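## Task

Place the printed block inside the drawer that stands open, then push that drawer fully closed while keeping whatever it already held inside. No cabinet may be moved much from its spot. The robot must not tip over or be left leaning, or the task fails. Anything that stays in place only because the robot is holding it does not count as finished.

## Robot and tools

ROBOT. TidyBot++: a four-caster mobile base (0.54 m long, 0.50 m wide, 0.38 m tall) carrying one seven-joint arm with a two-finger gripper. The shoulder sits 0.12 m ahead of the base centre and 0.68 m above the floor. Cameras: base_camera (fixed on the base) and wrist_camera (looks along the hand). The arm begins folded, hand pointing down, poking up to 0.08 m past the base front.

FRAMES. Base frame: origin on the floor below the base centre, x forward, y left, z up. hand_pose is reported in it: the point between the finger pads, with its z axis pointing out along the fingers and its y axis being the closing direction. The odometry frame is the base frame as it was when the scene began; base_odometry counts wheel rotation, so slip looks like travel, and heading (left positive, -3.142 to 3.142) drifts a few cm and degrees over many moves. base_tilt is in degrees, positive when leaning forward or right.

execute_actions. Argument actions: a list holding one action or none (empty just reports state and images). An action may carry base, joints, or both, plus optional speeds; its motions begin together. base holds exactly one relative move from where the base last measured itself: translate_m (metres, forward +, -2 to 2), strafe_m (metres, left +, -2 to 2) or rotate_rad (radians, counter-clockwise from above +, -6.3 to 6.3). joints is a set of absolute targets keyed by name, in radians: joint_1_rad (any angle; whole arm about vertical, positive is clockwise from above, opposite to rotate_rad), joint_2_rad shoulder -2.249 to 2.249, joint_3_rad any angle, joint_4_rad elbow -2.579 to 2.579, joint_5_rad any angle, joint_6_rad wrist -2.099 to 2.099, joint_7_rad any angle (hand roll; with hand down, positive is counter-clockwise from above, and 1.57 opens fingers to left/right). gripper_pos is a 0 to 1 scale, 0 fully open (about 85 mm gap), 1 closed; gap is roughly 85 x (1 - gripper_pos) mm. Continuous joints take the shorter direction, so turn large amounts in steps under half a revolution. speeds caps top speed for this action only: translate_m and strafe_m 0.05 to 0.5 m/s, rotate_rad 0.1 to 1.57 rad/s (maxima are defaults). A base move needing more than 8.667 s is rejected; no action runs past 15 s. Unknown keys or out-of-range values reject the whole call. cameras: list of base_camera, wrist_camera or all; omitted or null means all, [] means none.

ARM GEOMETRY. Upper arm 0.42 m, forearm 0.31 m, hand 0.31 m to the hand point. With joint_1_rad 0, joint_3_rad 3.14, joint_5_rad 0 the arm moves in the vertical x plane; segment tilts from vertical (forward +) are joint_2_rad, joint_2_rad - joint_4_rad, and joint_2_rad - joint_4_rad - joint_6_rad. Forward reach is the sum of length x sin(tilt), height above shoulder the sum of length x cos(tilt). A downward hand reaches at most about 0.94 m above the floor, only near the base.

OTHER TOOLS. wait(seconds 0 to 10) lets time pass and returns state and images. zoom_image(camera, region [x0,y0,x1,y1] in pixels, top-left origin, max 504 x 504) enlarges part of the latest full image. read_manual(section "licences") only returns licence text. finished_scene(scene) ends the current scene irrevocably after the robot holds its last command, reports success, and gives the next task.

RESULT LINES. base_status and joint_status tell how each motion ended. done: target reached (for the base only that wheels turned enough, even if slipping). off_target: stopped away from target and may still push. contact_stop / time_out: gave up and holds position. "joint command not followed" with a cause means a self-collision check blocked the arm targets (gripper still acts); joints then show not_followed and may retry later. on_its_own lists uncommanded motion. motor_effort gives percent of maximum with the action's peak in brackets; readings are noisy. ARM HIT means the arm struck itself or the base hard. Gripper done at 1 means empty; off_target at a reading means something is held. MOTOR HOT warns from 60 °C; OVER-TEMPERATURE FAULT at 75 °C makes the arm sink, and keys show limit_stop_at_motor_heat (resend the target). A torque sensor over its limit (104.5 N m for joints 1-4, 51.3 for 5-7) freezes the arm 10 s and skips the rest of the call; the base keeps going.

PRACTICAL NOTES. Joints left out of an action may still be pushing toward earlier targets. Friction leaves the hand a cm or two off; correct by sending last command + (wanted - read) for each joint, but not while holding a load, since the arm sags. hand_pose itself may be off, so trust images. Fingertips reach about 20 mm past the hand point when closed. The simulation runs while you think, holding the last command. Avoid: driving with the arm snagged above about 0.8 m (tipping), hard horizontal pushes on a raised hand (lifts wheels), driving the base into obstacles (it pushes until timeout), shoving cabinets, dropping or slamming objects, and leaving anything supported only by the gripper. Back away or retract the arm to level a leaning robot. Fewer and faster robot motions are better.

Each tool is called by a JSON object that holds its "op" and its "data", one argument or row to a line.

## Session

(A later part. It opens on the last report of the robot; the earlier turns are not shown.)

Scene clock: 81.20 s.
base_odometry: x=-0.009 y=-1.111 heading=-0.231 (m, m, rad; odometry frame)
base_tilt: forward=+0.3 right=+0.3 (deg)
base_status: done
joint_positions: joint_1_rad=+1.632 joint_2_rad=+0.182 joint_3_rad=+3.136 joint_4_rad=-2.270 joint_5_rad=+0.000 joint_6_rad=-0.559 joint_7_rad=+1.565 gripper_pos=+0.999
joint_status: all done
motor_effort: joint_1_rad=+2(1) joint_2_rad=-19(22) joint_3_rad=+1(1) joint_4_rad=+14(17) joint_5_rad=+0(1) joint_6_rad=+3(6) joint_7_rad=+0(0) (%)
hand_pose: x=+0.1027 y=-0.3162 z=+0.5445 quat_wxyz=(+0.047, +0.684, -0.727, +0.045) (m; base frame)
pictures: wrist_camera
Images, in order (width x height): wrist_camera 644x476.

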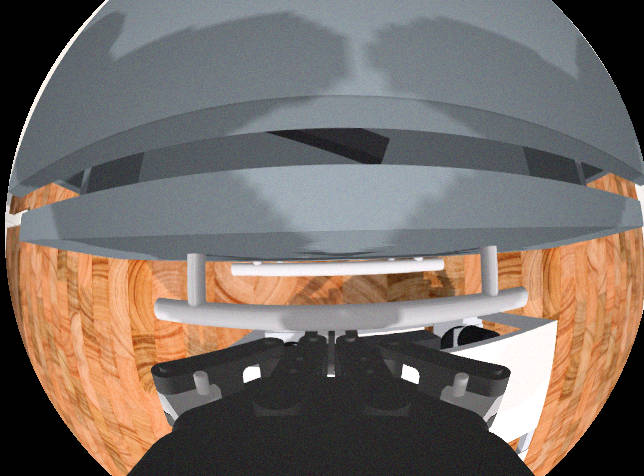

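{"op": "execute_actions", "data": {
  "actions": [
    {"base": {"strafe_m": -0.028}, "speeds": {"strafe_m": 0.05}}
  ],
  "cameras": ["wrist_camera"]
}}

Scene clock: 82.70 s.
base_odometry: x=-0.015 y=-1.138 heading=-0.232 (m, m, rad; odometry frame)
base_tilt: forward=+0.3 right=+0.3 (deg)
base_status: done
joint_positions: joint_1_rad=+1.632 joint_2_rad=+0.178 joint_3_rad=+3.136 joint_4_rad=-2.272 joint_5_rad=+0.000 joint_6_rad=-0.558 joint_7_rad=+1.565 gripper_pos=+0.999
joint_status: not commanded
motor_effort: joint_1_rad=+1(2) joint_2_rad=-20(22) joint_3_rad=+1(0) joint_4_rad=+15(18) joint_5_rad=-1(0) joint_6_rad=+3(6) joint_7_rad=+0(0) (%)
hand_pose: x=+0.1026 y=-0.3159 z=+0.5454 quat_wxyz=(+0.048, +0.684, -0.727, +0.046) (m; base frame)
pictures: wrist_camera
Images, in order (width x height): wrist_camera 644x476.

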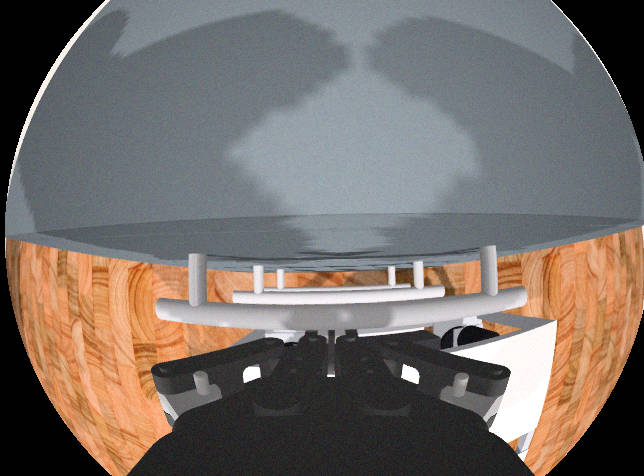

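{"op": "zoom_image", "data": {
  "camera": "wrist_camera",
  "region": [130, 190, 430, 340]
}}

{"op": "zoom_image", "data": {
  "camera": "wrist_camera",
  "region": [0, 190, 240, 310]
}}

Region (130, 190, 430, 340) of wrist_camera's 644x476 image, scaled by 1.680.

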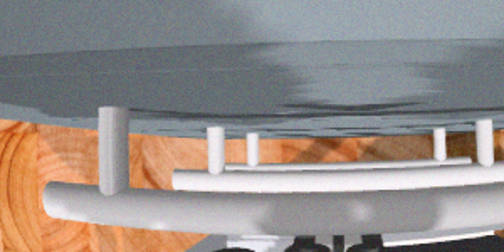

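Region (0, 190, 240, 310) of wrist_camera's 644x476 image, scaled by 2.100.

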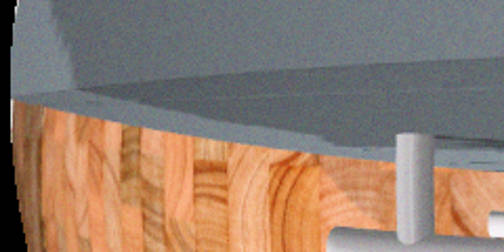

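{"op": "execute_actions", "data": {
  "actions": [
    {"base": {"strafe_m": -0.012}, "speeds": {"strafe_m": 0.05}}
  ],
  "cameras": ["wrist_camera"]
}}

Scene clock: 84.13 s.
base_odometry: x=-0.018 y=-1.150 heading=-0.232 (m, m, rad; odometry frame)
base_tilt: forward=+0.3 right=+0.3 (deg)
base_status: done
joint_positions: joint_1_rad=+1.632 joint_2_rad=+0.176 joint_3_rad=+3.136 joint_4_rad=-2.293 joint_5_rad=+0.000 joint_6_rad=-0.559 joint_7_rad=+1.565 gripper_pos=+0.999
joint_status: not commanded
motor_effort: joint_1_rad=+2(3) joint_2_rad=-20(22) joint_3_rad=+1(2) joint_4_rad=+18(22) joint_5_rad=+0(0) joint_6_rad=+6(10) joint_7_rad=+0(0) (%)
hand_pose: x=+0.1033 y=-0.3044 z=+0.5408 quat_wxyz=(+0.041, +0.684, -0.727, +0.039) (m; base frame)
pictures: wrist_camera
Images, in order (width x height): wrist_camera 644x476.

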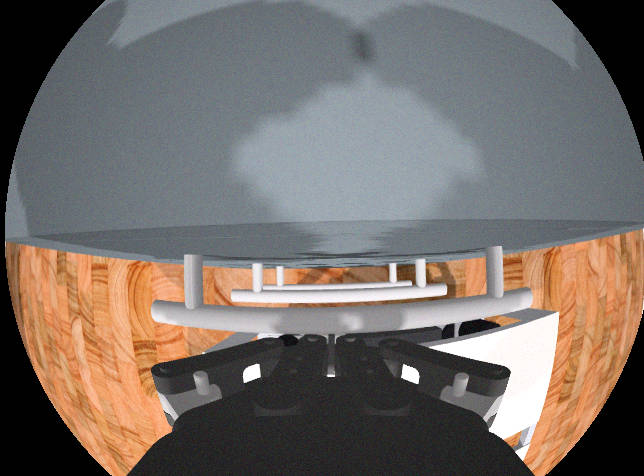

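{"op": "execute_actions", "data": {
  "actions": [
    {"base": {"strafe_m": 0.1}}
  ],
  "cameras": ["wrist_camera"]
}}

Scene clock: 85.73 s.
base_odometry: x=+0.005 y=-1.052 heading=-0.232 (m, m, rad; odometry frame)
base_tilt: forward=+0.3 right=+0.3 (deg)
base_status: done
joint_positions: joint_1_rad=+1.633 joint_2_rad=+0.170 joint_3_rad=+3.136 joint_4_rad=-2.262 joint_5_rad=+0.000 joint_6_rad=-0.554 joint_7_rad=+1.565 gripper_pos=+0.999
joint_status: not commanded
motor_effort: joint_1_rad=+2(2) joint_2_rad=-21(22) joint_3_rad=+1(1) joint_4_rad=+13(19) joint_5_rad=+0(0) joint_6_rad=+2(6) joint_7_rad=+0(0) (%)
hand_pose: x=+0.1021 y=-0.3239 z=+0.5507 quat_wxyz=(+0.056, +0.683, -0.726, +0.054) (m; base frame)
pictures: wrist_camera
Images, in order (width x height): wrist_camera 644x476.

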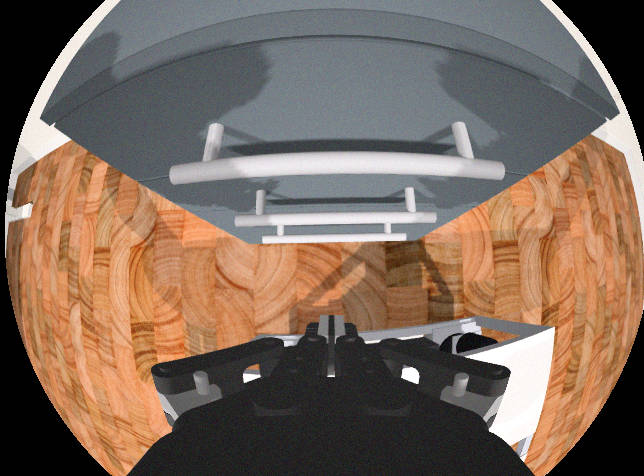

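The drawer sits flush with the cabinet front and the robot is clear of it.

{"op": "finished_scene", "data": {
  "scene": 1
}}

The scene is finished: the task was done.


## Next scene

Place the yellow sponge inside the drawer that stands open, then push that drawer fully closed while keeping whatever it already held inside. No cabinet may be moved much from its spot. The robot must not tip over or be left leaning, or the task fails. Anything that stays in place only because the robot is holding it does not count as finished.

{"op": "execute_actions", "data": {
  "actions": []
}}

Scene clock: 0.00 s.
base_odometry: x=+0.000 y=+0.000 heading=+0.000 (m, m, rad; odometry frame)
base_tilt: forward=+0.3 right=+0.3 (deg)
base_status: not commanded
joint_positions: joint_1_rad=-0.005 joint_2_rad=-0.377 joint_3_rad=+3.190 joint_4_rad=-2.510 joint_5_rad=-0.001 joint_6_rad=-0.857 joint_7_rad=+1.534 gripper_pos=+0.000
joint_status: not commanded
motor_effort: joint_1_rad=+2 joint_2_rad=-1 joint_3_rad=+1 joint_4_rad=+16 joint_5_rad=+0 joint_6_rad=+2 joint_7_rad=+0 (%)
hand_pose: x=+0.2775 y=-0.0034 z=+0.5979 quat_wxyz=(-0.009, +0.996, -0.039, +0.076) (m; base frame)
pictures: base_camera, wrist_camera
Images, in order (width x height): base_camera 644x364, wrist_camera 644x476.

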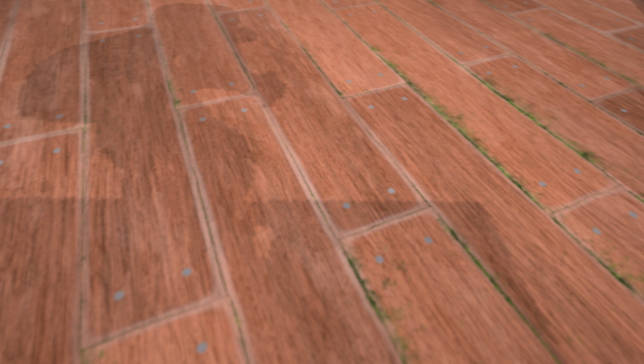

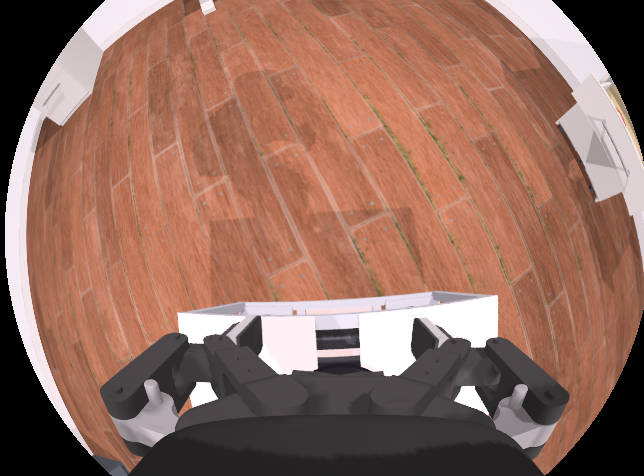

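{"op": "execute_actions", "data": {
  "actions": [
    {"joints": {"joint_3_rad": 3.13, "joint_4_rad": -2.3, "joint_6_rad": -0.05, "joint_7_rad": 1.6}}
  ],
  "cameras": ["wrist_camera"]
}}

Scene clock: 1.80 s.
base_odometry: x=+0.000 y=+0.000 heading=+0.000 (m, m, rad; odometry frame)
base_tilt: forward=+0.3 right=+0.3 (deg)
base_status: not commanded
joint_positions: joint_1_rad=-0.005 joint_2_rad=-0.377 joint_3_rad=+3.143 joint_4_rad=-2.300 joint_5_rad=-0.001 joint_6_rad=-0.058 joint_7_rad=+1.566 gripper_pos=+0.000
joint_status: all done
motor_effort: joint_1_rad=+1(2) joint_2_rad=-6(8) joint_3_rad=+2(2) joint_4_rad=+22(22) joint_5_rad=+0(0) joint_6_rad=+8(7) joint_7_rad=+0(0) (%)
hand_pose: x=+0.5447 y=+0.0028 z=+0.8406 quat_wxyz=(-0.003, +0.836, -0.001, +0.549) (m; base frame)
pictures: wrist_camera
Images, in order (width x height): wrist_camera 644x476.

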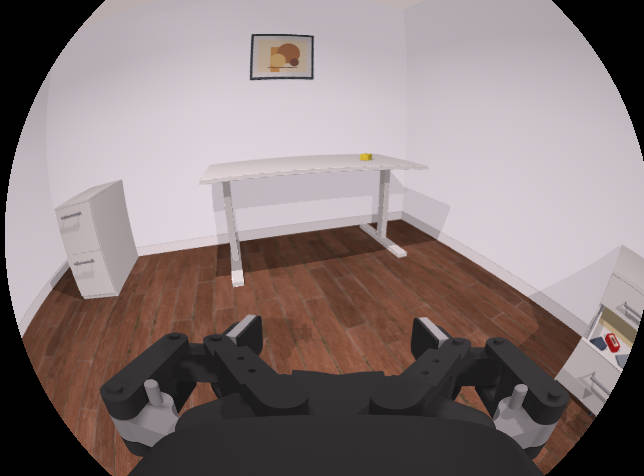

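{"op": "zoom_image", "data": {
  "camera": "wrist_camera",
  "region": [190, 130, 450, 300]
}}

{"op": "zoom_image", "data": {
  "camera": "wrist_camera",
  "region": [500, 230, 644, 430]
}}

Region (190, 130, 450, 300) of wrist_camera's 644x476 image, scaled by 1.938; it fills the top 330 rows of this view, and the rest is white.

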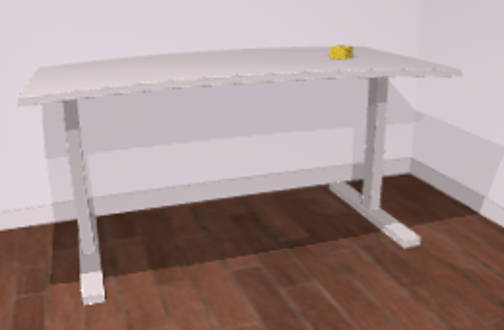

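Region (500, 230, 644, 430) of wrist_camera's 644x476 image, scaled by 2.520; it fills the left 363 columns of this view, and the rest is white.

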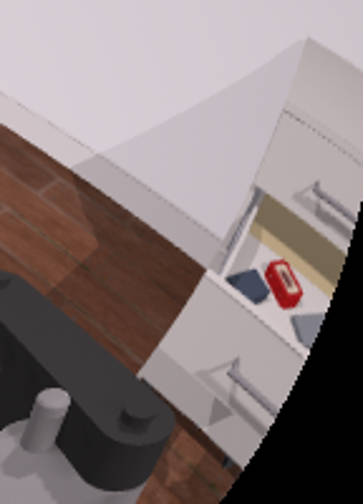

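{"op": "execute_actions", "data": {
  "actions": [
    {"base": {"rotate_rad": -0.335}, "joints": {"joint_1_rad": 0.45}}
  ]
}}

Scene clock: 6.57 s.
base_odometry: x=+0.000 y=+0.000 heading=-0.334 (m, m, rad; odometry frame)
base_tilt: forward=+0.3 right=+0.3 (deg)
base_status: done
joint_positions: joint_1_rad=+0.435 joint_2_rad=-0.377 joint_3_rad=+3.134 joint_4_rad=-2.300 joint_5_rad=-0.001 joint_6_rad=-0.058 joint_7_rad=+1.566 gripper_pos=+0.000
joint_status: all done
motor_effort: joint_1_rad=+2(3) joint_2_rad=-7(8) joint_3_rad=+2(4) joint_4_rad=+22(22) joint_5_rad=+0(0) joint_6_rad=+8(8) joint_7_rad=+0(0) (%)
hand_pose: x=+0.5070 y=-0.1749 z=+0.8406 quat_wxyz=(+0.116, +0.817, -0.179, +0.536) (m; base frame)
pictures: base_camera, wrist_camera
Images, in order (width x height): base_camera 644x364, wrist_camera 644x476.

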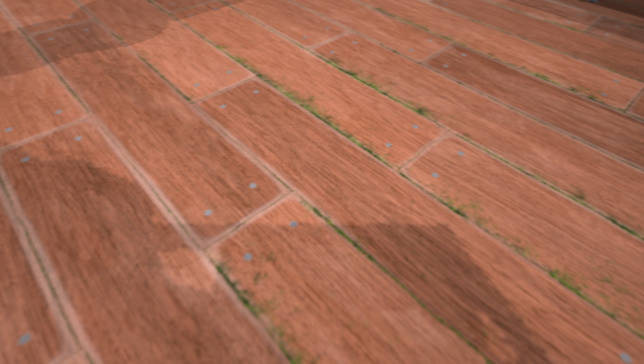

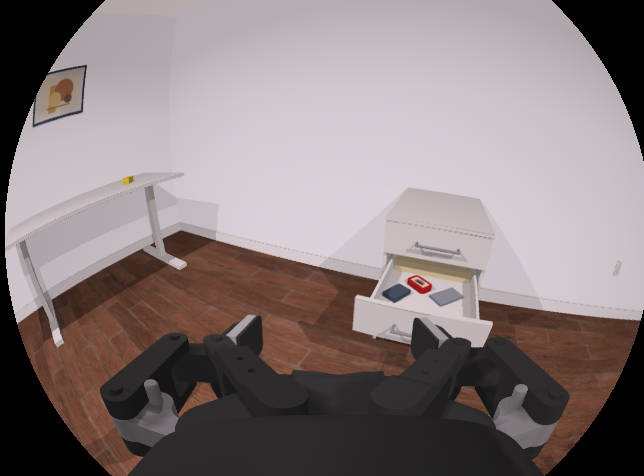

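{"op": "execute_actions", "data": {
  "actions": [
    {"base": {"translate_m": 1.8}, "joints": {"joint_1_rad": -0.7, "joint_2_rad": 0.0, "joint_3_rad": 3.14, "joint_4_rad": -1.25, "joint_6_rad": -1.25}}
  ]
}}

Scene clock: 12.50 s.
base_odometry: x=+1.700 y=-0.591 heading=-0.335 (m, m, rad; odometry frame)
base_tilt: forward=+0.3 right=+0.3 (deg)
base_status: done
joint_positions: joint_1_rad=-0.687 joint_2_rad=-0.002 joint_3_rad=+3.134 joint_4_rad=-1.260 joint_5_rad=-0.001 joint_6_rad=-1.224 joint_7_rad=+1.566 gripper_pos=+0.000
joint_status: all done
motor_effort: joint_1_rad=+1(1) joint_2_rad=-20(21) joint_3_rad=+1(0) joint_4_rad=+20(22) joint_5_rad=+0(1) joint_6_rad=+5(9) joint_7_rad=+0(0) (%)
hand_pose: x=+0.4937 y=+0.3141 z=+0.9531 quat_wxyz=(-0.111, +0.890, +0.320, +0.304) (m; base frame)
pictures: base_camera, wrist_camera
Images, in order (width x height): base_camera 644x364, wrist_camera 644x476.

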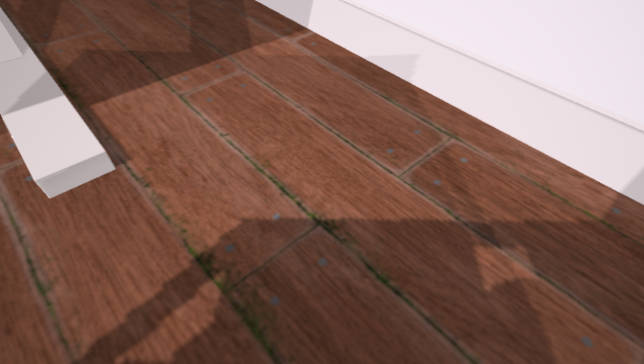

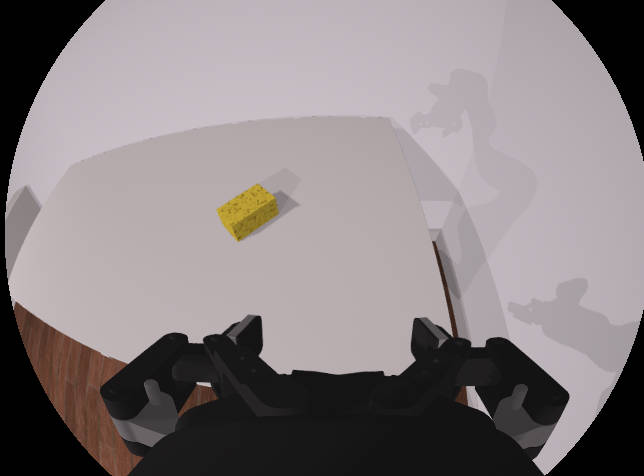

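{"op": "execute_actions", "data": {
  "actions": [
    {"base": {"strafe_m": 0.47}, "joints": {"joint_1_rad": -0.30, "joint_2_rad": 0.445, "joint_4_rad": -0.79, "joint_6_rad": -1.92}}
  ]
}}

Scene clock: 17.90 s.
base_odometry: x=+1.855 y=-0.147 heading=-0.335 (m, m, rad; odometry frame)
base_tilt: forward=+0.3 right=+0.3 (deg)
base_status: done
joint_positions: joint_1_rad=-0.315 joint_2_rad=+0.452 joint_3_rad=+3.138 joint_4_rad=-0.803 joint_5_rad=-0.001 joint_6_rad=-1.893 joint_7_rad=+1.566 gripper_pos=+0.000
joint_status: all done
motor_effort: joint_1_rad=+1(1) joint_2_rad=-32(36) joint_3_rad=+1(1) joint_4_rad=+17(21) joint_5_rad=+0(1) joint_6_rad=+0(6) joint_7_rad=+0(0) (%)
hand_pose: x=+0.5750 y=+0.1516 z=+0.8469 quat_wxyz=(-0.001, +0.988, +0.156, -0.003) (m; base frame)
pictures: base_camera, wrist_camera
Images, in order (width x height): base_camera 644x364, wrist_camera 644x476.

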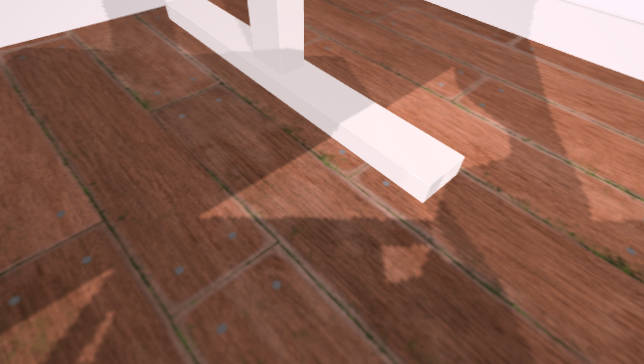

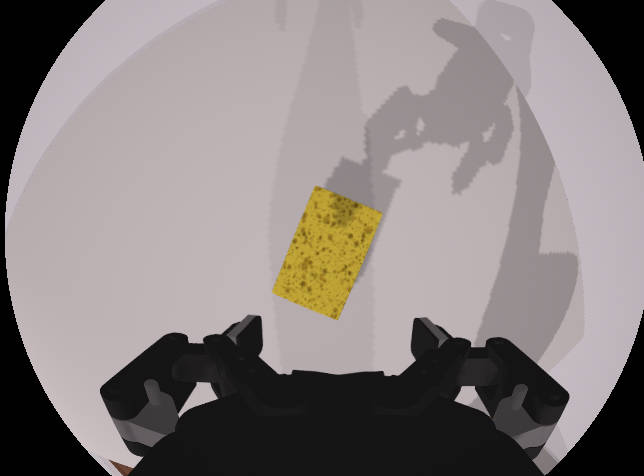

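{"op": "execute_actions", "data": {
  "actions": [
    {"joints": {"joint_1_rad": -0.342, "joint_2_rad": 0.54, "joint_6_rad": -1.766, "joint_7_rad": 1.142}}
  ],
  "cameras": ["wrist_camera"]
}}

Scene clock: 19.70 s.
base_odometry: x=+1.855 y=-0.147 heading=-0.335 (m, m, rad; odometry frame)
base_tilt: forward=+0.3 right=+0.3 (deg)
base_status: not commanded
joint_positions: joint_1_rad=-0.329 joint_2_rad=+0.544 joint_3_rad=+3.138 joint_4_rad=-0.800 joint_5_rad=-0.001 joint_6_rad=-1.786 joint_7_rad=+1.158 gripper_pos=+0.000
joint_status: all done
motor_effort: joint_1_rad=+2(1) joint_2_rad=-35(39) joint_3_rad=+0(0) joint_4_rad=+17(18) joint_5_rad=+0(0) joint_6_rad=+1(1) joint_7_rad=+0(0) (%)
hand_pose: x=+0.6174 y=+0.1733 z=+0.8014 quat_wxyz=(-0.003, +0.999, -0.040, +0.005) (m; base frame)
pictures: wrist_camera
Images, in order (width x height): wrist_camera 644x476.

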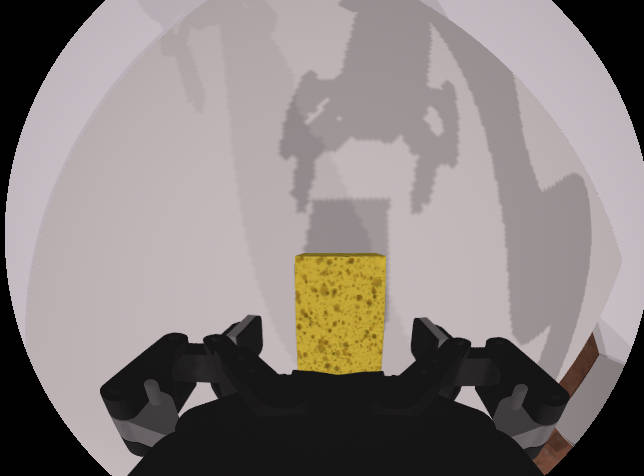

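{"op": "execute_actions", "data": {
  "actions": [
    {"joints": {"joint_4_rad": -0.989, "joint_6_rad": -1.605}}
  ],
  "cameras": ["wrist_camera"]
}}

Scene clock: 21.97 s.
base_odometry: x=+1.855 y=-0.147 heading=-0.335 (m, m, rad; odometry frame)
base_tilt: forward=+0.3 right=+0.3 (deg)
base_status: not commanded
joint_positions: joint_1_rad=-0.329 joint_2_rad=+0.544 joint_3_rad=+3.138 joint_4_rad=-0.981 joint_5_rad=-0.001 joint_6_rad=-1.631 joint_7_rad=+1.158 gripper_pos=+0.000
joint_status: all done
motor_effort: joint_1_rad=+2(2) joint_2_rad=-36(38) joint_3_rad=+1(0) joint_4_rad=+18(19) joint_5_rad=-1(0) joint_6_rad=-1(1) joint_7_rad=+0(0) (%)
hand_pose: x=+0.6169 y=+0.1732 z=+0.7452 quat_wxyz=(+0.001, +0.999, -0.040, -0.007) (m; base frame)
pictures: wrist_camera
Images, in order (width x height): wrist_camera 644x476.

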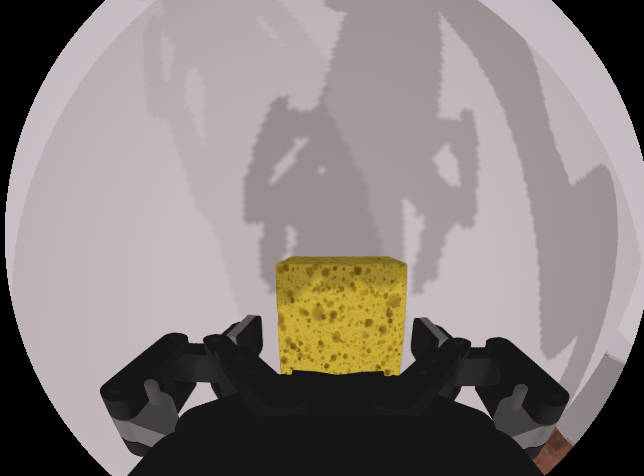

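{"op": "execute_actions", "data": {
  "actions": [
    {"joints": {"joint_4_rad": -1.012, "joint_6_rad": -1.582, "gripper_pos": 1.0}}
  ],
  "cameras": ["wrist_camera"]
}}

Scene clock: 24.47 s.
base_odometry: x=+1.855 y=-0.147 heading=-0.335 (m, m, rad; odometry frame)
base_tilt: forward=+0.3 right=+0.3 (deg)
base_status: not commanded
joint_positions: joint_1_rad=-0.329 joint_2_rad=+0.538 joint_3_rad=+3.138 joint_4_rad=-1.006 joint_5_rad=-0.001 joint_6_rad=-1.609 joint_7_rad=+1.158 gripper_pos=+0.387
joint_status: gripper_pos off_target (ended at +0.387, target +1.000); the others done
motor_effort: joint_1_rad=+3(1) joint_2_rad=-37(37) joint_3_rad=+1(1) joint_4_rad=+18(19) joint_5_rad=+0(0) joint_6_rad=+0(0) joint_7_rad=+0(0) (%)
hand_pose: x=+0.6161 y=+0.1730 z=+0.7406 quat_wxyz=(+0.001, +0.999, -0.040, -0.005) (m; base frame)
pictures: wrist_camera
Images, in order (width x height): wrist_camera 644x476.

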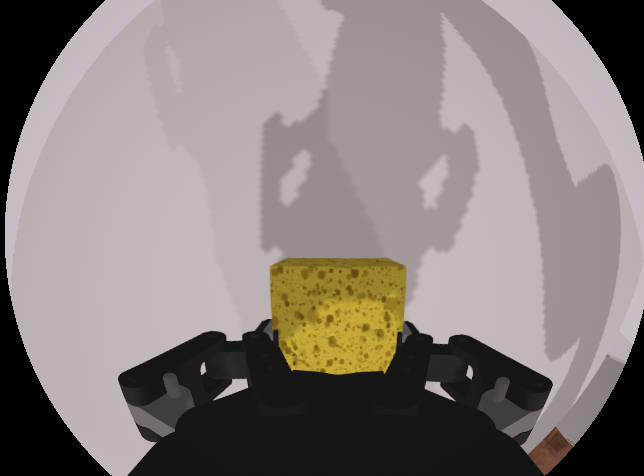

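{"op": "execute_actions", "data": {
  "actions": [
    {"base": {"rotate_rad": 0.542}, "joints": {"joint_1_rad": 0.3, "joint_2_rad": 0.15, "joint_6_rad": -1.95}, "speeds": {"rotate_rad": 0.7}}
  ]
}}

Scene clock: 28.00 s.
base_odometry: x=+1.855 y=-0.147 heading=+0.206 (m, m, rad; odometry frame)
base_tilt: forward=+0.3 right=+0.3 (deg)
base_status: done
joint_positions: joint_1_rad=+0.289 joint_2_rad=+0.152 joint_3_rad=+3.138 joint_4_rad=-1.006 joint_5_rad=-0.001 joint_6_rad=-1.925 joint_7_rad=+1.158 gripper_pos=+0.387
joint_status: all done
motor_effort: joint_1_rad=+3(2) joint_2_rad=-22(39) joint_3_rad=+1(2) joint_4_rad=+17(19) joint_5_rad=+1(1) joint_6_rad=+1(1) joint_7_rad=+0(0) (%)
hand_pose: x=+0.4744 y=-0.1030 z=+0.9131 quat_wxyz=(-0.002, +0.939, -0.342, +0.029) (m; base frame)
pictures: base_camera, wrist_camera
Images, in order (width x height): base_camera 644x364, wrist_camera 644x476.

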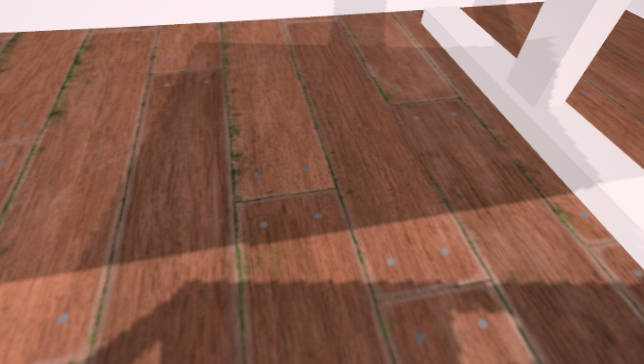

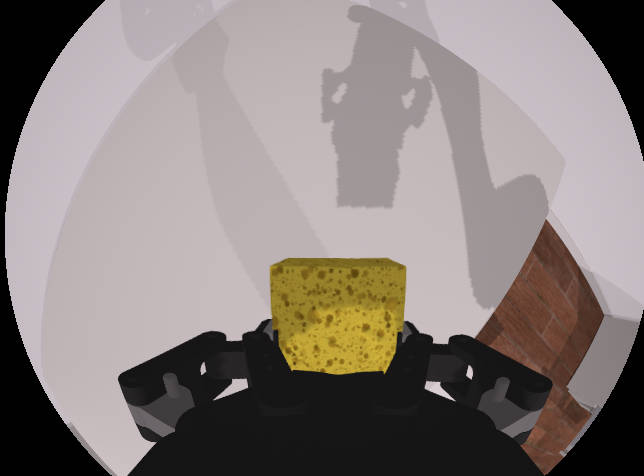

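{"op": "execute_actions", "data": {
  "actions": [
    {"base": {"translate_m": -1.605}, "joints": {"joint_1_rad": 1.5, "joint_7_rad": 1.6}}
  ]
}}

Scene clock: 33.33 s.
base_odometry: x=+0.284 y=-0.478 heading=+0.207 (m, m, rad; odometry frame)
base_tilt: forward=+0.3 right=+0.3 (deg)
base_status: done
joint_positions: joint_1_rad=+1.492 joint_2_rad=+0.155 joint_3_rad=+3.138 joint_4_rad=-1.006 joint_5_rad=-0.001 joint_6_rad=-1.925 joint_7_rad=+1.566 gripper_pos=+0.387
joint_status: all done
motor_effort: joint_1_rad=+2(4) joint_2_rad=-22(26) joint_3_rad=+1(0) joint_4_rad=+17(17) joint_5_rad=+0(1) joint_6_rad=+1(1) joint_7_rad=+0(0) (%)
hand_pose: x=+0.1508 y=-0.3694 z=+0.9119 quat_wxyz=(+0.018, +0.734, -0.679, +0.021) (m; base frame)
pictures: base_camera, wrist_camera
Images, in order (width x height): base_camera 644x364, wrist_camera 644x476.

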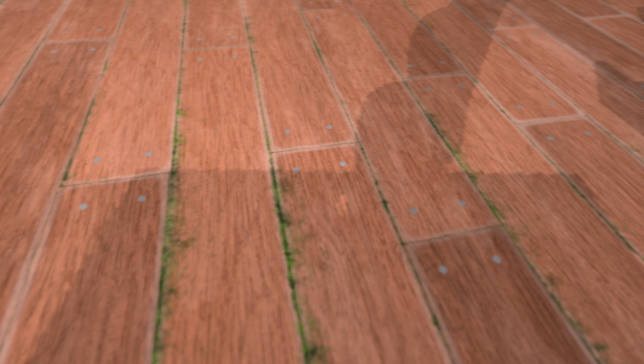

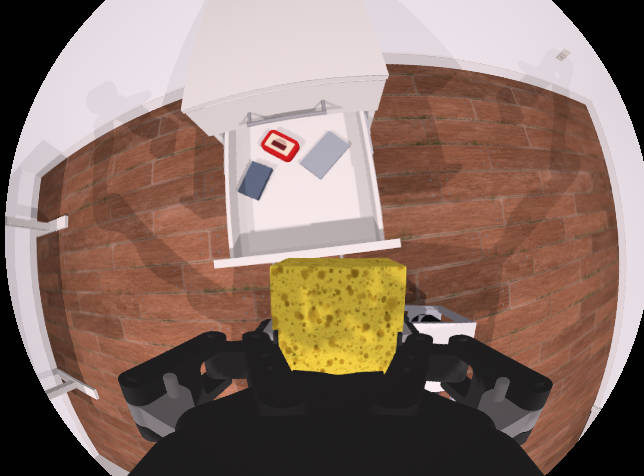

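{"op": "zoom_image", "data": {
  "camera": "wrist_camera",
  "region": [170, 60, 420, 280]
}}

Region (170, 60, 420, 280) of wrist_camera's 644x476 image, scaled by 2.016; it fills the top 444 rows of this view, and the rest is white.

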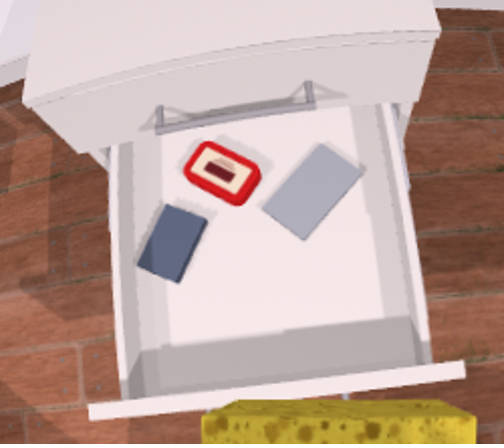

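{"op": "execute_actions", "data": {
  "actions": [
    {"base": {"rotate_rad": 0.19}, "joints": {"joint_1_rad": 1.595, "joint_2_rad": 0.64, "joint_4_rad": -1.35, "joint_6_rad": -1.13}}
  ],
  "cameras": ["wrist_camera"]
}}

Scene clock: 37.10 s.
base_odometry: x=+0.284 y=-0.478 heading=+0.397 (m, m, rad; odometry frame)
base_tilt: forward=+0.3 right=+0.3 (deg)
base_status: done
joint_positions: joint_1_rad=+1.580 joint_2_rad=+0.644 joint_3_rad=+3.138 joint_4_rad=-1.347 joint_5_rad=-0.001 joint_6_rad=-1.154 joint_7_rad=+1.566 gripper_pos=+0.387
joint_status: all done
motor_effort: joint_1_rad=+1(4) joint_2_rad=-38(44) joint_3_rad=+0(3) joint_4_rad=+17(18) joint_5_rad=-1(1) joint_6_rad=+0(1) joint_7_rad=+0(0) (%)
hand_pose: x=+0.1172 y=-0.5388 z=+0.5789 quat_wxyz=(-0.002, +0.703, -0.711, +0.000) (m; base frame)
pictures: wrist_camera
Images, in order (width x height): wrist_camera 644x476.

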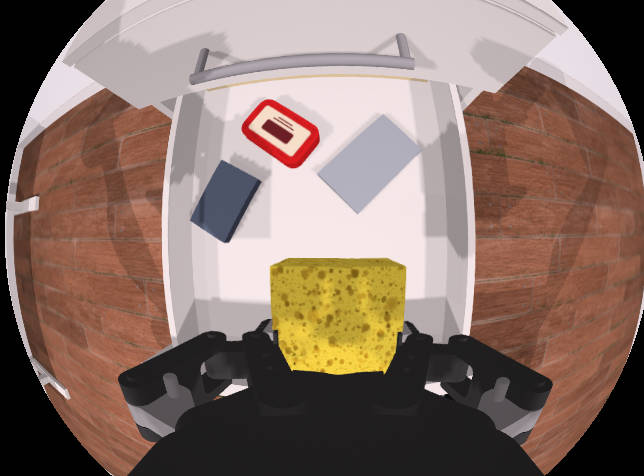

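{"op": "execute_actions", "data": {
  "actions": [
    {"joints": {"joint_2_rad": 0.865, "joint_4_rad": -1.407, "joint_6_rad": -0.86}}
  ],
  "cameras": ["wrist_camera"]
}}

Scene clock: 40.40 s.
base_odometry: x=+0.284 y=-0.478 heading=+0.397 (m, m, rad; odometry frame)
base_tilt: forward=+0.3 right=+0.3 (deg)
base_status: not commanded
joint_positions: joint_1_rad=+1.580 joint_2_rad=+0.869 joint_3_rad=+3.138 joint_4_rad=-1.403 joint_5_rad=-0.001 joint_6_rad=-0.887 joint_7_rad=+1.566 gripper_pos=+0.387
joint_status: all done
motor_effort: joint_1_rad=+2(1) joint_2_rad=-42(47) joint_3_rad=+1(0) joint_4_rad=+14(17) joint_5_rad=+0(0) joint_6_rad=+1(2) joint_7_rad=+0(0) (%)
hand_pose: x=+0.1171 y=-0.5560 z=+0.4393 quat_wxyz=(-0.007, +0.703, -0.711, -0.005) (m; base frame)
pictures: wrist_camera
Images, in order (width x height): wrist_camera 644x476.

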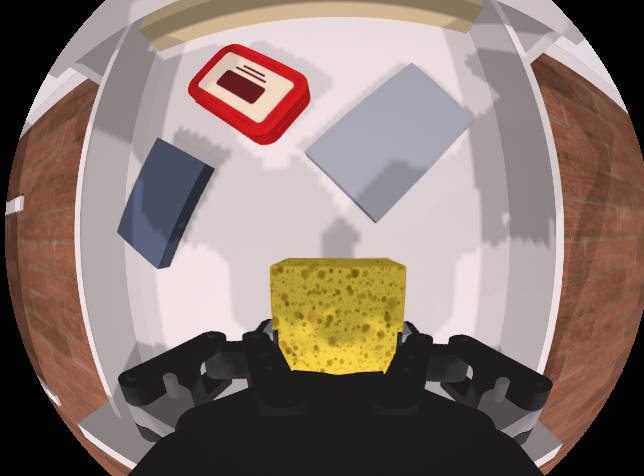

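{"op": "execute_actions", "data": {
  "actions": [
    {"joints": {"joint_2_rad": 0.915, "joint_6_rad": -0.805}}
  ],
  "cameras": ["wrist_camera"]
}}

Scene clock: 42.10 s.
base_odometry: x=+0.284 y=-0.478 heading=+0.397 (m, m, rad; odometry frame)
base_tilt: forward=+0.3 right=+0.3 (deg)
base_status: not commanded
joint_positions: joint_1_rad=+1.580 joint_2_rad=+0.913 joint_3_rad=+3.138 joint_4_rad=-1.403 joint_5_rad=-0.001 joint_6_rad=-0.829 joint_7_rad=+1.566 gripper_pos=+0.387
joint_status: all done
motor_effort: joint_1_rad=+2(2) joint_2_rad=-43(45) joint_3_rad=+0(1) joint_4_rad=+14(14) joint_5_rad=+1(0) joint_6_rad=+0(0) joint_7_rad=+0(0) (%)
hand_pose: x=+0.1171 y=-0.5625 z=+0.4143 quat_wxyz=(-0.003, +0.703, -0.711, -0.001) (m; base frame)
pictures: wrist_camera
Images, in order (width x height): wrist_camera 644x476.

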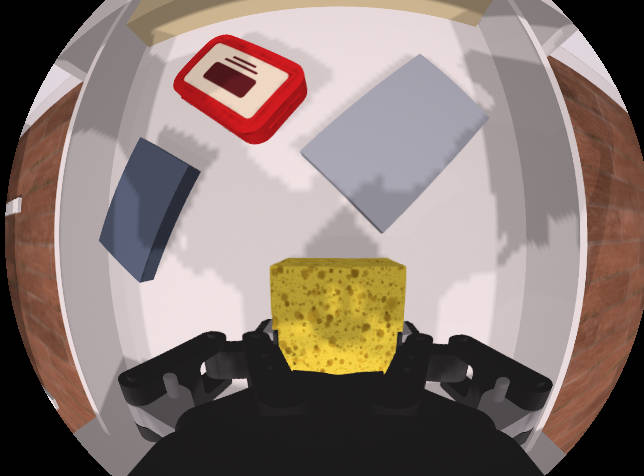

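{"op": "execute_actions", "data": {
  "actions": [
    {"joints": {"joint_2_rad": 0.945, "joint_6_rad": -0.79}}
  ],
  "cameras": ["wrist_camera"]
}}

Scene clock: 43.17 s.
base_odometry: x=+0.284 y=-0.478 heading=+0.397 (m, m, rad; odometry frame)
base_tilt: forward=+0.3 right=+0.3 (deg)
base_status: not commanded
joint_positions: joint_1_rad=+1.580 joint_2_rad=+0.917 joint_3_rad=+3.138 joint_4_rad=-1.403 joint_5_rad=-0.001 joint_6_rad=-0.823 joint_7_rad=+1.566 gripper_pos=+0.387
joint_status: all done
motor_effort: joint_1_rad=+3(3) joint_2_rad=-39(43) joint_3_rad=+1(1) joint_4_rad=+13(14) joint_5_rad=+0(1) joint_6_rad=+1(3) joint_7_rad=+0(0) (%)
hand_pose: x=+0.1171 y=-0.5634 z=+0.4121 quat_wxyz=(-0.002, +0.703, -0.711, +0.000) (m; base frame)
pictures: wrist_camera
Images, in order (width x height): wrist_camera 644x476.

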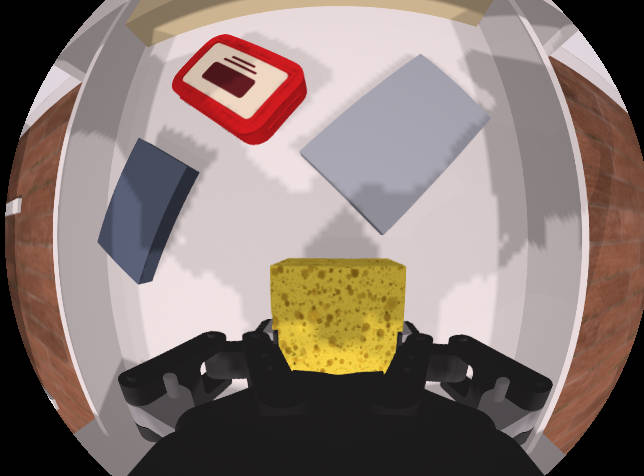

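The arm stopped short and effort dropped, so the sponge is on the drawer floor. I'll release it now.

{"op": "execute_actions", "data": {
  "actions": [
    {"joints": {"joint_2_rad": 0.915, "gripper_pos": 0.05}}
  ],
  "cameras": ["wrist_camera"]
}}

Scene clock: 44.53 s.
base_odometry: x=+0.284 y=-0.478 heading=+0.397 (m, m, rad; odometry frame)
base_tilt: forward=+0.3 right=+0.3 (deg)
base_status: not commanded
joint_positions: joint_1_rad=+1.580 joint_2_rad=+0.916 joint_3_rad=+3.138 joint_4_rad=-1.403 joint_5_rad=-0.001 joint_6_rad=-0.818 joint_7_rad=+1.566 gripper_pos=+0.050
joint_status: all done
motor_effort: joint_1_rad=+1(2) joint_2_rad=-42(43) joint_3_rad=+1(1) joint_4_rad=+13(14) joint_5_rad=+0(0) joint_6_rad=+1(2) joint_7_rad=+0(0) (%)
hand_pose: x=+0.1171 y=-0.5653 z=+0.4126 quat_wxyz=(+0.000, +0.703, -0.711, +0.002) (m; base frame)
pictures: wrist_camera
Images, in order (width x height): wrist_camera 644x476.

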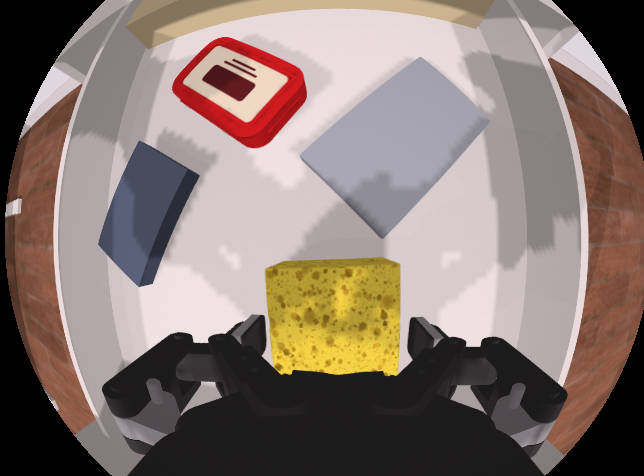

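{"op": "execute_actions", "data": {
  "actions": [
    {"base": {"strafe_m": 0.16}, "joints": {"joint_2_rad": 0.2, "joint_4_rad": -2.42, "joint_6_rad": 0.24}, "speeds": {"strafe_m": 0.15}}
  ],
  "cameras": ["wrist_camera"]
}}

Scene clock: 51.40 s.
base_odometry: x=+0.222 y=-0.330 heading=+0.398 (m, m, rad; odometry frame)
base_tilt: forward=+0.3 right=+0.3 (deg)
base_status: done
joint_positions: joint_1_rad=+1.581 joint_2_rad=+0.207 joint_3_rad=+3.138 joint_4_rad=-2.410 joint_5_rad=-0.001 joint_6_rad=+0.213 joint_7_rad=+1.571 gripper_pos=+0.050
joint_status: all done
motor_effort: joint_1_rad=+2(4) joint_2_rad=-20(46) joint_3_rad=+1(1) joint_4_rad=+13(15) joint_5_rad=+0(2) joint_6_rad=+6(7) joint_7_rad=+0(2) (%)
hand_pose: x=+0.1172 y=-0.4533 z=+0.5913 quat_wxyz=(+0.256, +0.657, -0.662, +0.254) (m; base frame)
pictures: wrist_camera
Images, in order (width x height): wrist_camera 644x476.

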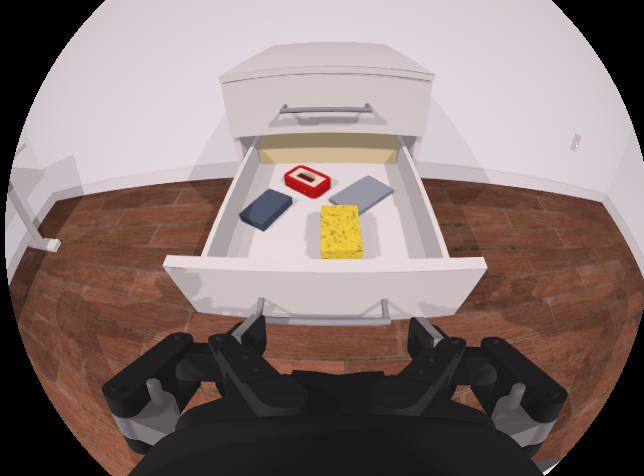

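{"op": "execute_actions", "data": {
  "actions": [
    {"joints": {"joint_1_rad": 1.54, "joint_2_rad": 0.895, "joint_4_rad": -2.48, "joint_6_rad": 1.0, "gripper_pos": 1.0}}
  ],
  "cameras": ["wrist_camera"]
}}

Scene clock: 54.33 s.
base_odometry: x=+0.222 y=-0.330 heading=+0.398 (m, m, rad; odometry frame)
base_tilt: forward=+0.3 right=+0.3 (deg)
base_status: not commanded
joint_positions: joint_1_rad=+1.558 joint_2_rad=+0.889 joint_3_rad=+3.138 joint_4_rad=-2.465 joint_5_rad=-0.001 joint_6_rad=+0.973 joint_7_rad=+1.571 gripper_pos=+0.999
joint_status: all done
motor_effort: joint_1_rad=+3(1) joint_2_rad=-30(31) joint_3_rad=+1(0) joint_4_rad=+2(14) joint_5_rad=-1(0) joint_6_rad=+6(5) joint_7_rad=+0(0) (%)
hand_pose: x=+0.1280 y=-0.4749 z=+0.4142 quat_wxyz=(+0.260, +0.661, -0.652, +0.265) (m; base frame)
pictures: wrist_camera
Images, in order (width x height): wrist_camera 644x476.

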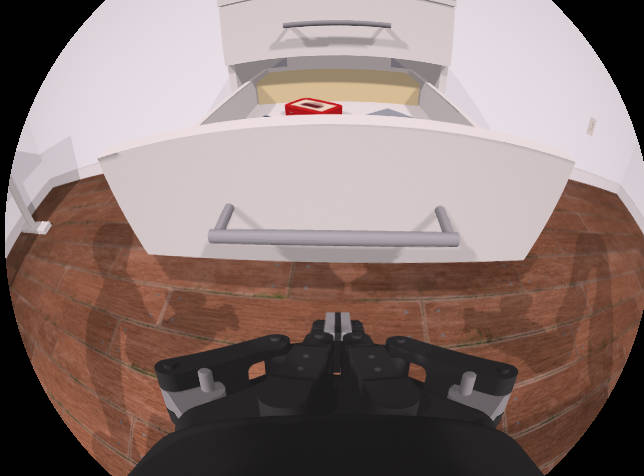

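{"op": "execute_actions", "data": {
  "actions": [
    {"base": {"strafe_m": -0.34}, "speeds": {"strafe_m": 0.13}}
  ],
  "cameras": ["wrist_camera"]
}}

Scene clock: 58.27 s.
base_odometry: x=+0.354 y=-0.644 heading=+0.400 (m, m, rad; odometry frame)
base_tilt: forward=+0.3 right=+0.3 (deg)
base_status: done
joint_positions: joint_1_rad=+1.554 joint_2_rad=+0.906 joint_3_rad=+3.139 joint_4_rad=-2.497 joint_5_rad=-0.001 joint_6_rad=+0.973 joint_7_rad=+1.571 gripper_pos=+0.999
joint_status: not commanded
motor_effort: joint_1_rad=+2(0) joint_2_rad=-32(35) joint_3_rad=+1(1) joint_4_rad=+3(9) joint_5_rad=-1(1) joint_6_rad=+7(13) joint_7_rad=+0(0) (%)
hand_pose: x=+0.1292 y=-0.4532 z=+0.4020 quat_wxyz=(+0.244, +0.669, -0.657, +0.249) (m; base frame)
pictures: wrist_camera
Images, in order (width x height): wrist_camera 644x476.

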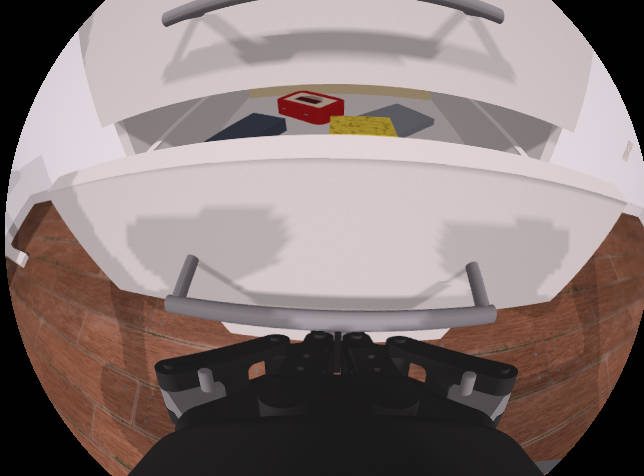

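{"op": "execute_actions", "data": {
  "actions": [
    {"base": {"strafe_m": -0.05}, "joints": {"joint_6_rad": 1.07}, "speeds": {"strafe_m": 0.08}}
  ],
  "cameras": ["wrist_camera"]
}}

Scene clock: 60.43 s.
base_odometry: x=+0.374 y=-0.690 heading=+0.401 (m, m, rad; odometry frame)
base_tilt: forward=+0.3 right=+0.3 (deg)
base_status: done
joint_positions: joint_1_rad=+1.554 joint_2_rad=+0.918 joint_3_rad=+3.139 joint_4_rad=-2.505 joint_5_rad=-0.001 joint_6_rad=+1.016 joint_7_rad=+1.571 gripper_pos=+0.999
joint_status: all done
motor_effort: joint_1_rad=+2(0) joint_2_rad=-34(36) joint_3_rad=+0(2) joint_4_rad=+4(8) joint_5_rad=+0(2) joint_6_rad=+10(13) joint_7_rad=+0(0) (%)
hand_pose: x=+0.1293 y=-0.4556 z=+0.4046 quat_wxyz=(+0.251, +0.666, -0.654, +0.257) (m; base frame)
pictures: wrist_camera
Images, in order (width x height): wrist_camera 644x476.

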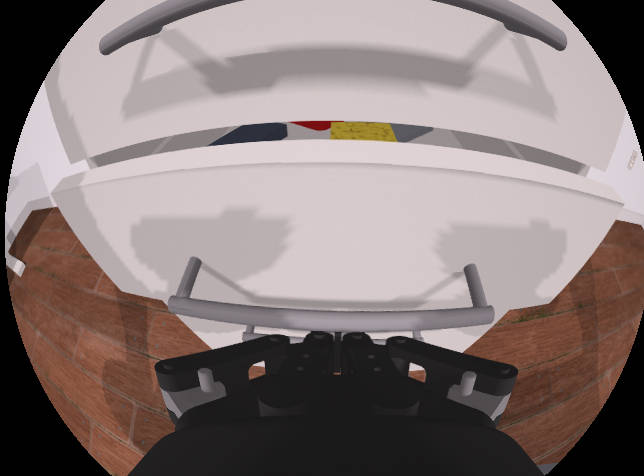

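{"op": "execute_actions", "data": {
  "actions": [
    {"base": {"strafe_m": -0.038}, "speeds": {"strafe_m": 0.05}}
  ],
  "cameras": ["wrist_camera"]
}}

Scene clock: 62.17 s.
base_odometry: x=+0.389 y=-0.725 heading=+0.402 (m, m, rad; odometry frame)
base_tilt: forward=+0.3 right=+0.3 (deg)
base_status: done
joint_positions: joint_1_rad=+1.553 joint_2_rad=+0.921 joint_3_rad=+3.139 joint_4_rad=-2.515 joint_5_rad=-0.001 joint_6_rad=+1.030 joint_7_rad=+1.571 gripper_pos=+0.999
joint_status: not commanded
motor_effort: joint_1_rad=+2(0) joint_2_rad=-36(39) joint_3_rad=+0(2) joint_4_rad=+7(13) joint_5_rad=+0(3) joint_6_rad=+12(18) joint_7_rad=+0(0) (%)
hand_pose: x=+0.1298 y=-0.4526 z=+0.4045 quat_wxyz=(+0.251, +0.666, -0.654, +0.257) (m; base frame)
pictures: wrist_camera
Images, in order (width x height): wrist_camera 644x476.

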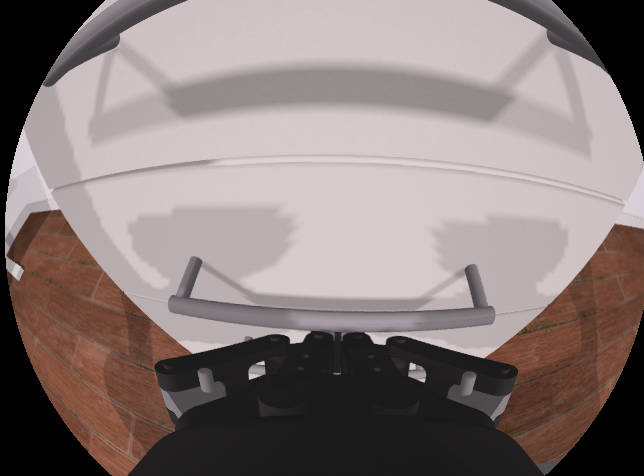

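{"op": "execute_actions", "data": {
  "actions": [
    {"base": {"strafe_m": -0.01}, "speeds": {"strafe_m": 0.05}}
  ],
  "cameras": ["wrist_camera"]
}}

Scene clock: 63.23 s.
base_odometry: x=+0.393 y=-0.734 heading=+0.403 (m, m, rad; odometry frame)
base_tilt: forward=+0.3 right=+0.3 (deg)
base_status: done
joint_positions: joint_1_rad=+1.552 joint_2_rad=+0.923 joint_3_rad=+3.139 joint_4_rad=-2.531 joint_5_rad=-0.001 joint_6_rad=+1.029 joint_7_rad=+1.571 gripper_pos=+0.999
joint_status: not commanded
motor_effort: joint_1_rad=+2(0) joint_2_rad=-35(37) joint_3_rad=+1(3) joint_4_rad=+9(13) joint_5_rad=+0(2) joint_6_rad=+13(14) joint_7_rad=+0(0) (%)
hand_pose: x=+0.1296 y=-0.4433 z=+0.4019 quat_wxyz=(+0.245, +0.668, -0.656, +0.251) (m; base frame)
pictures: wrist_camera
Images, in order (width x height): wrist_camera 644x476.

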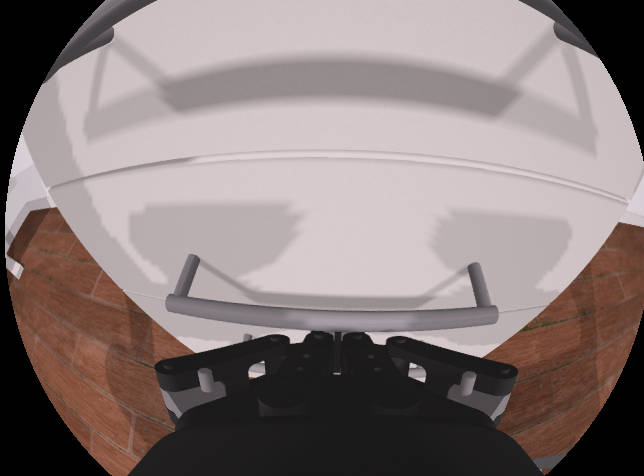

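{"op": "execute_actions", "data": {
  "actions": [
    {"base": {"strafe_m": 0.1}, "joints": {"joint_2_rad": 0.925, "joint_4_rad": -2.535, "joint_6_rad": 0.93}}
  ],
  "cameras": ["wrist_camera"]
}}

Scene clock: 64.90 s.
base_odometry: x=+0.354 y=-0.642 heading=+0.404 (m, m, rad; odometry frame)
base_tilt: forward=+0.3 right=+0.3 (deg)
base_status: done
joint_positions: joint_1_rad=+1.552 joint_2_rad=+0.922 joint_3_rad=+3.139 joint_4_rad=-2.533 joint_5_rad=-0.001 joint_6_rad=+0.950 joint_7_rad=+1.571 gripper_pos=+0.999
joint_status: all done
motor_effort: joint_1_rad=+2(1) joint_2_rad=-29(36) joint_3_rad=+1(1) joint_4_rad=+0(9) joint_5_rad=+0(1) joint_6_rad=+5(13) joint_7_rad=+0(0) (%)
hand_pose: x=+0.1293 y=-0.4235 z=+0.3868 quat_wxyz=(+0.219, +0.678, -0.665, +0.224) (m; base frame)
pictures: wrist_camera
Images, in order (width x height): wrist_camera 644x476.

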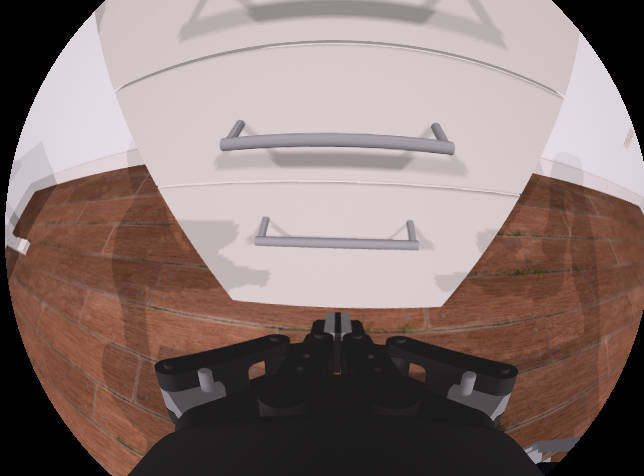

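The drawer is flush with its neighbours and the robot is clear.

{"op": "finished_scene", "data": {
  "scene": 2
}}

The scene is finished: the task was done.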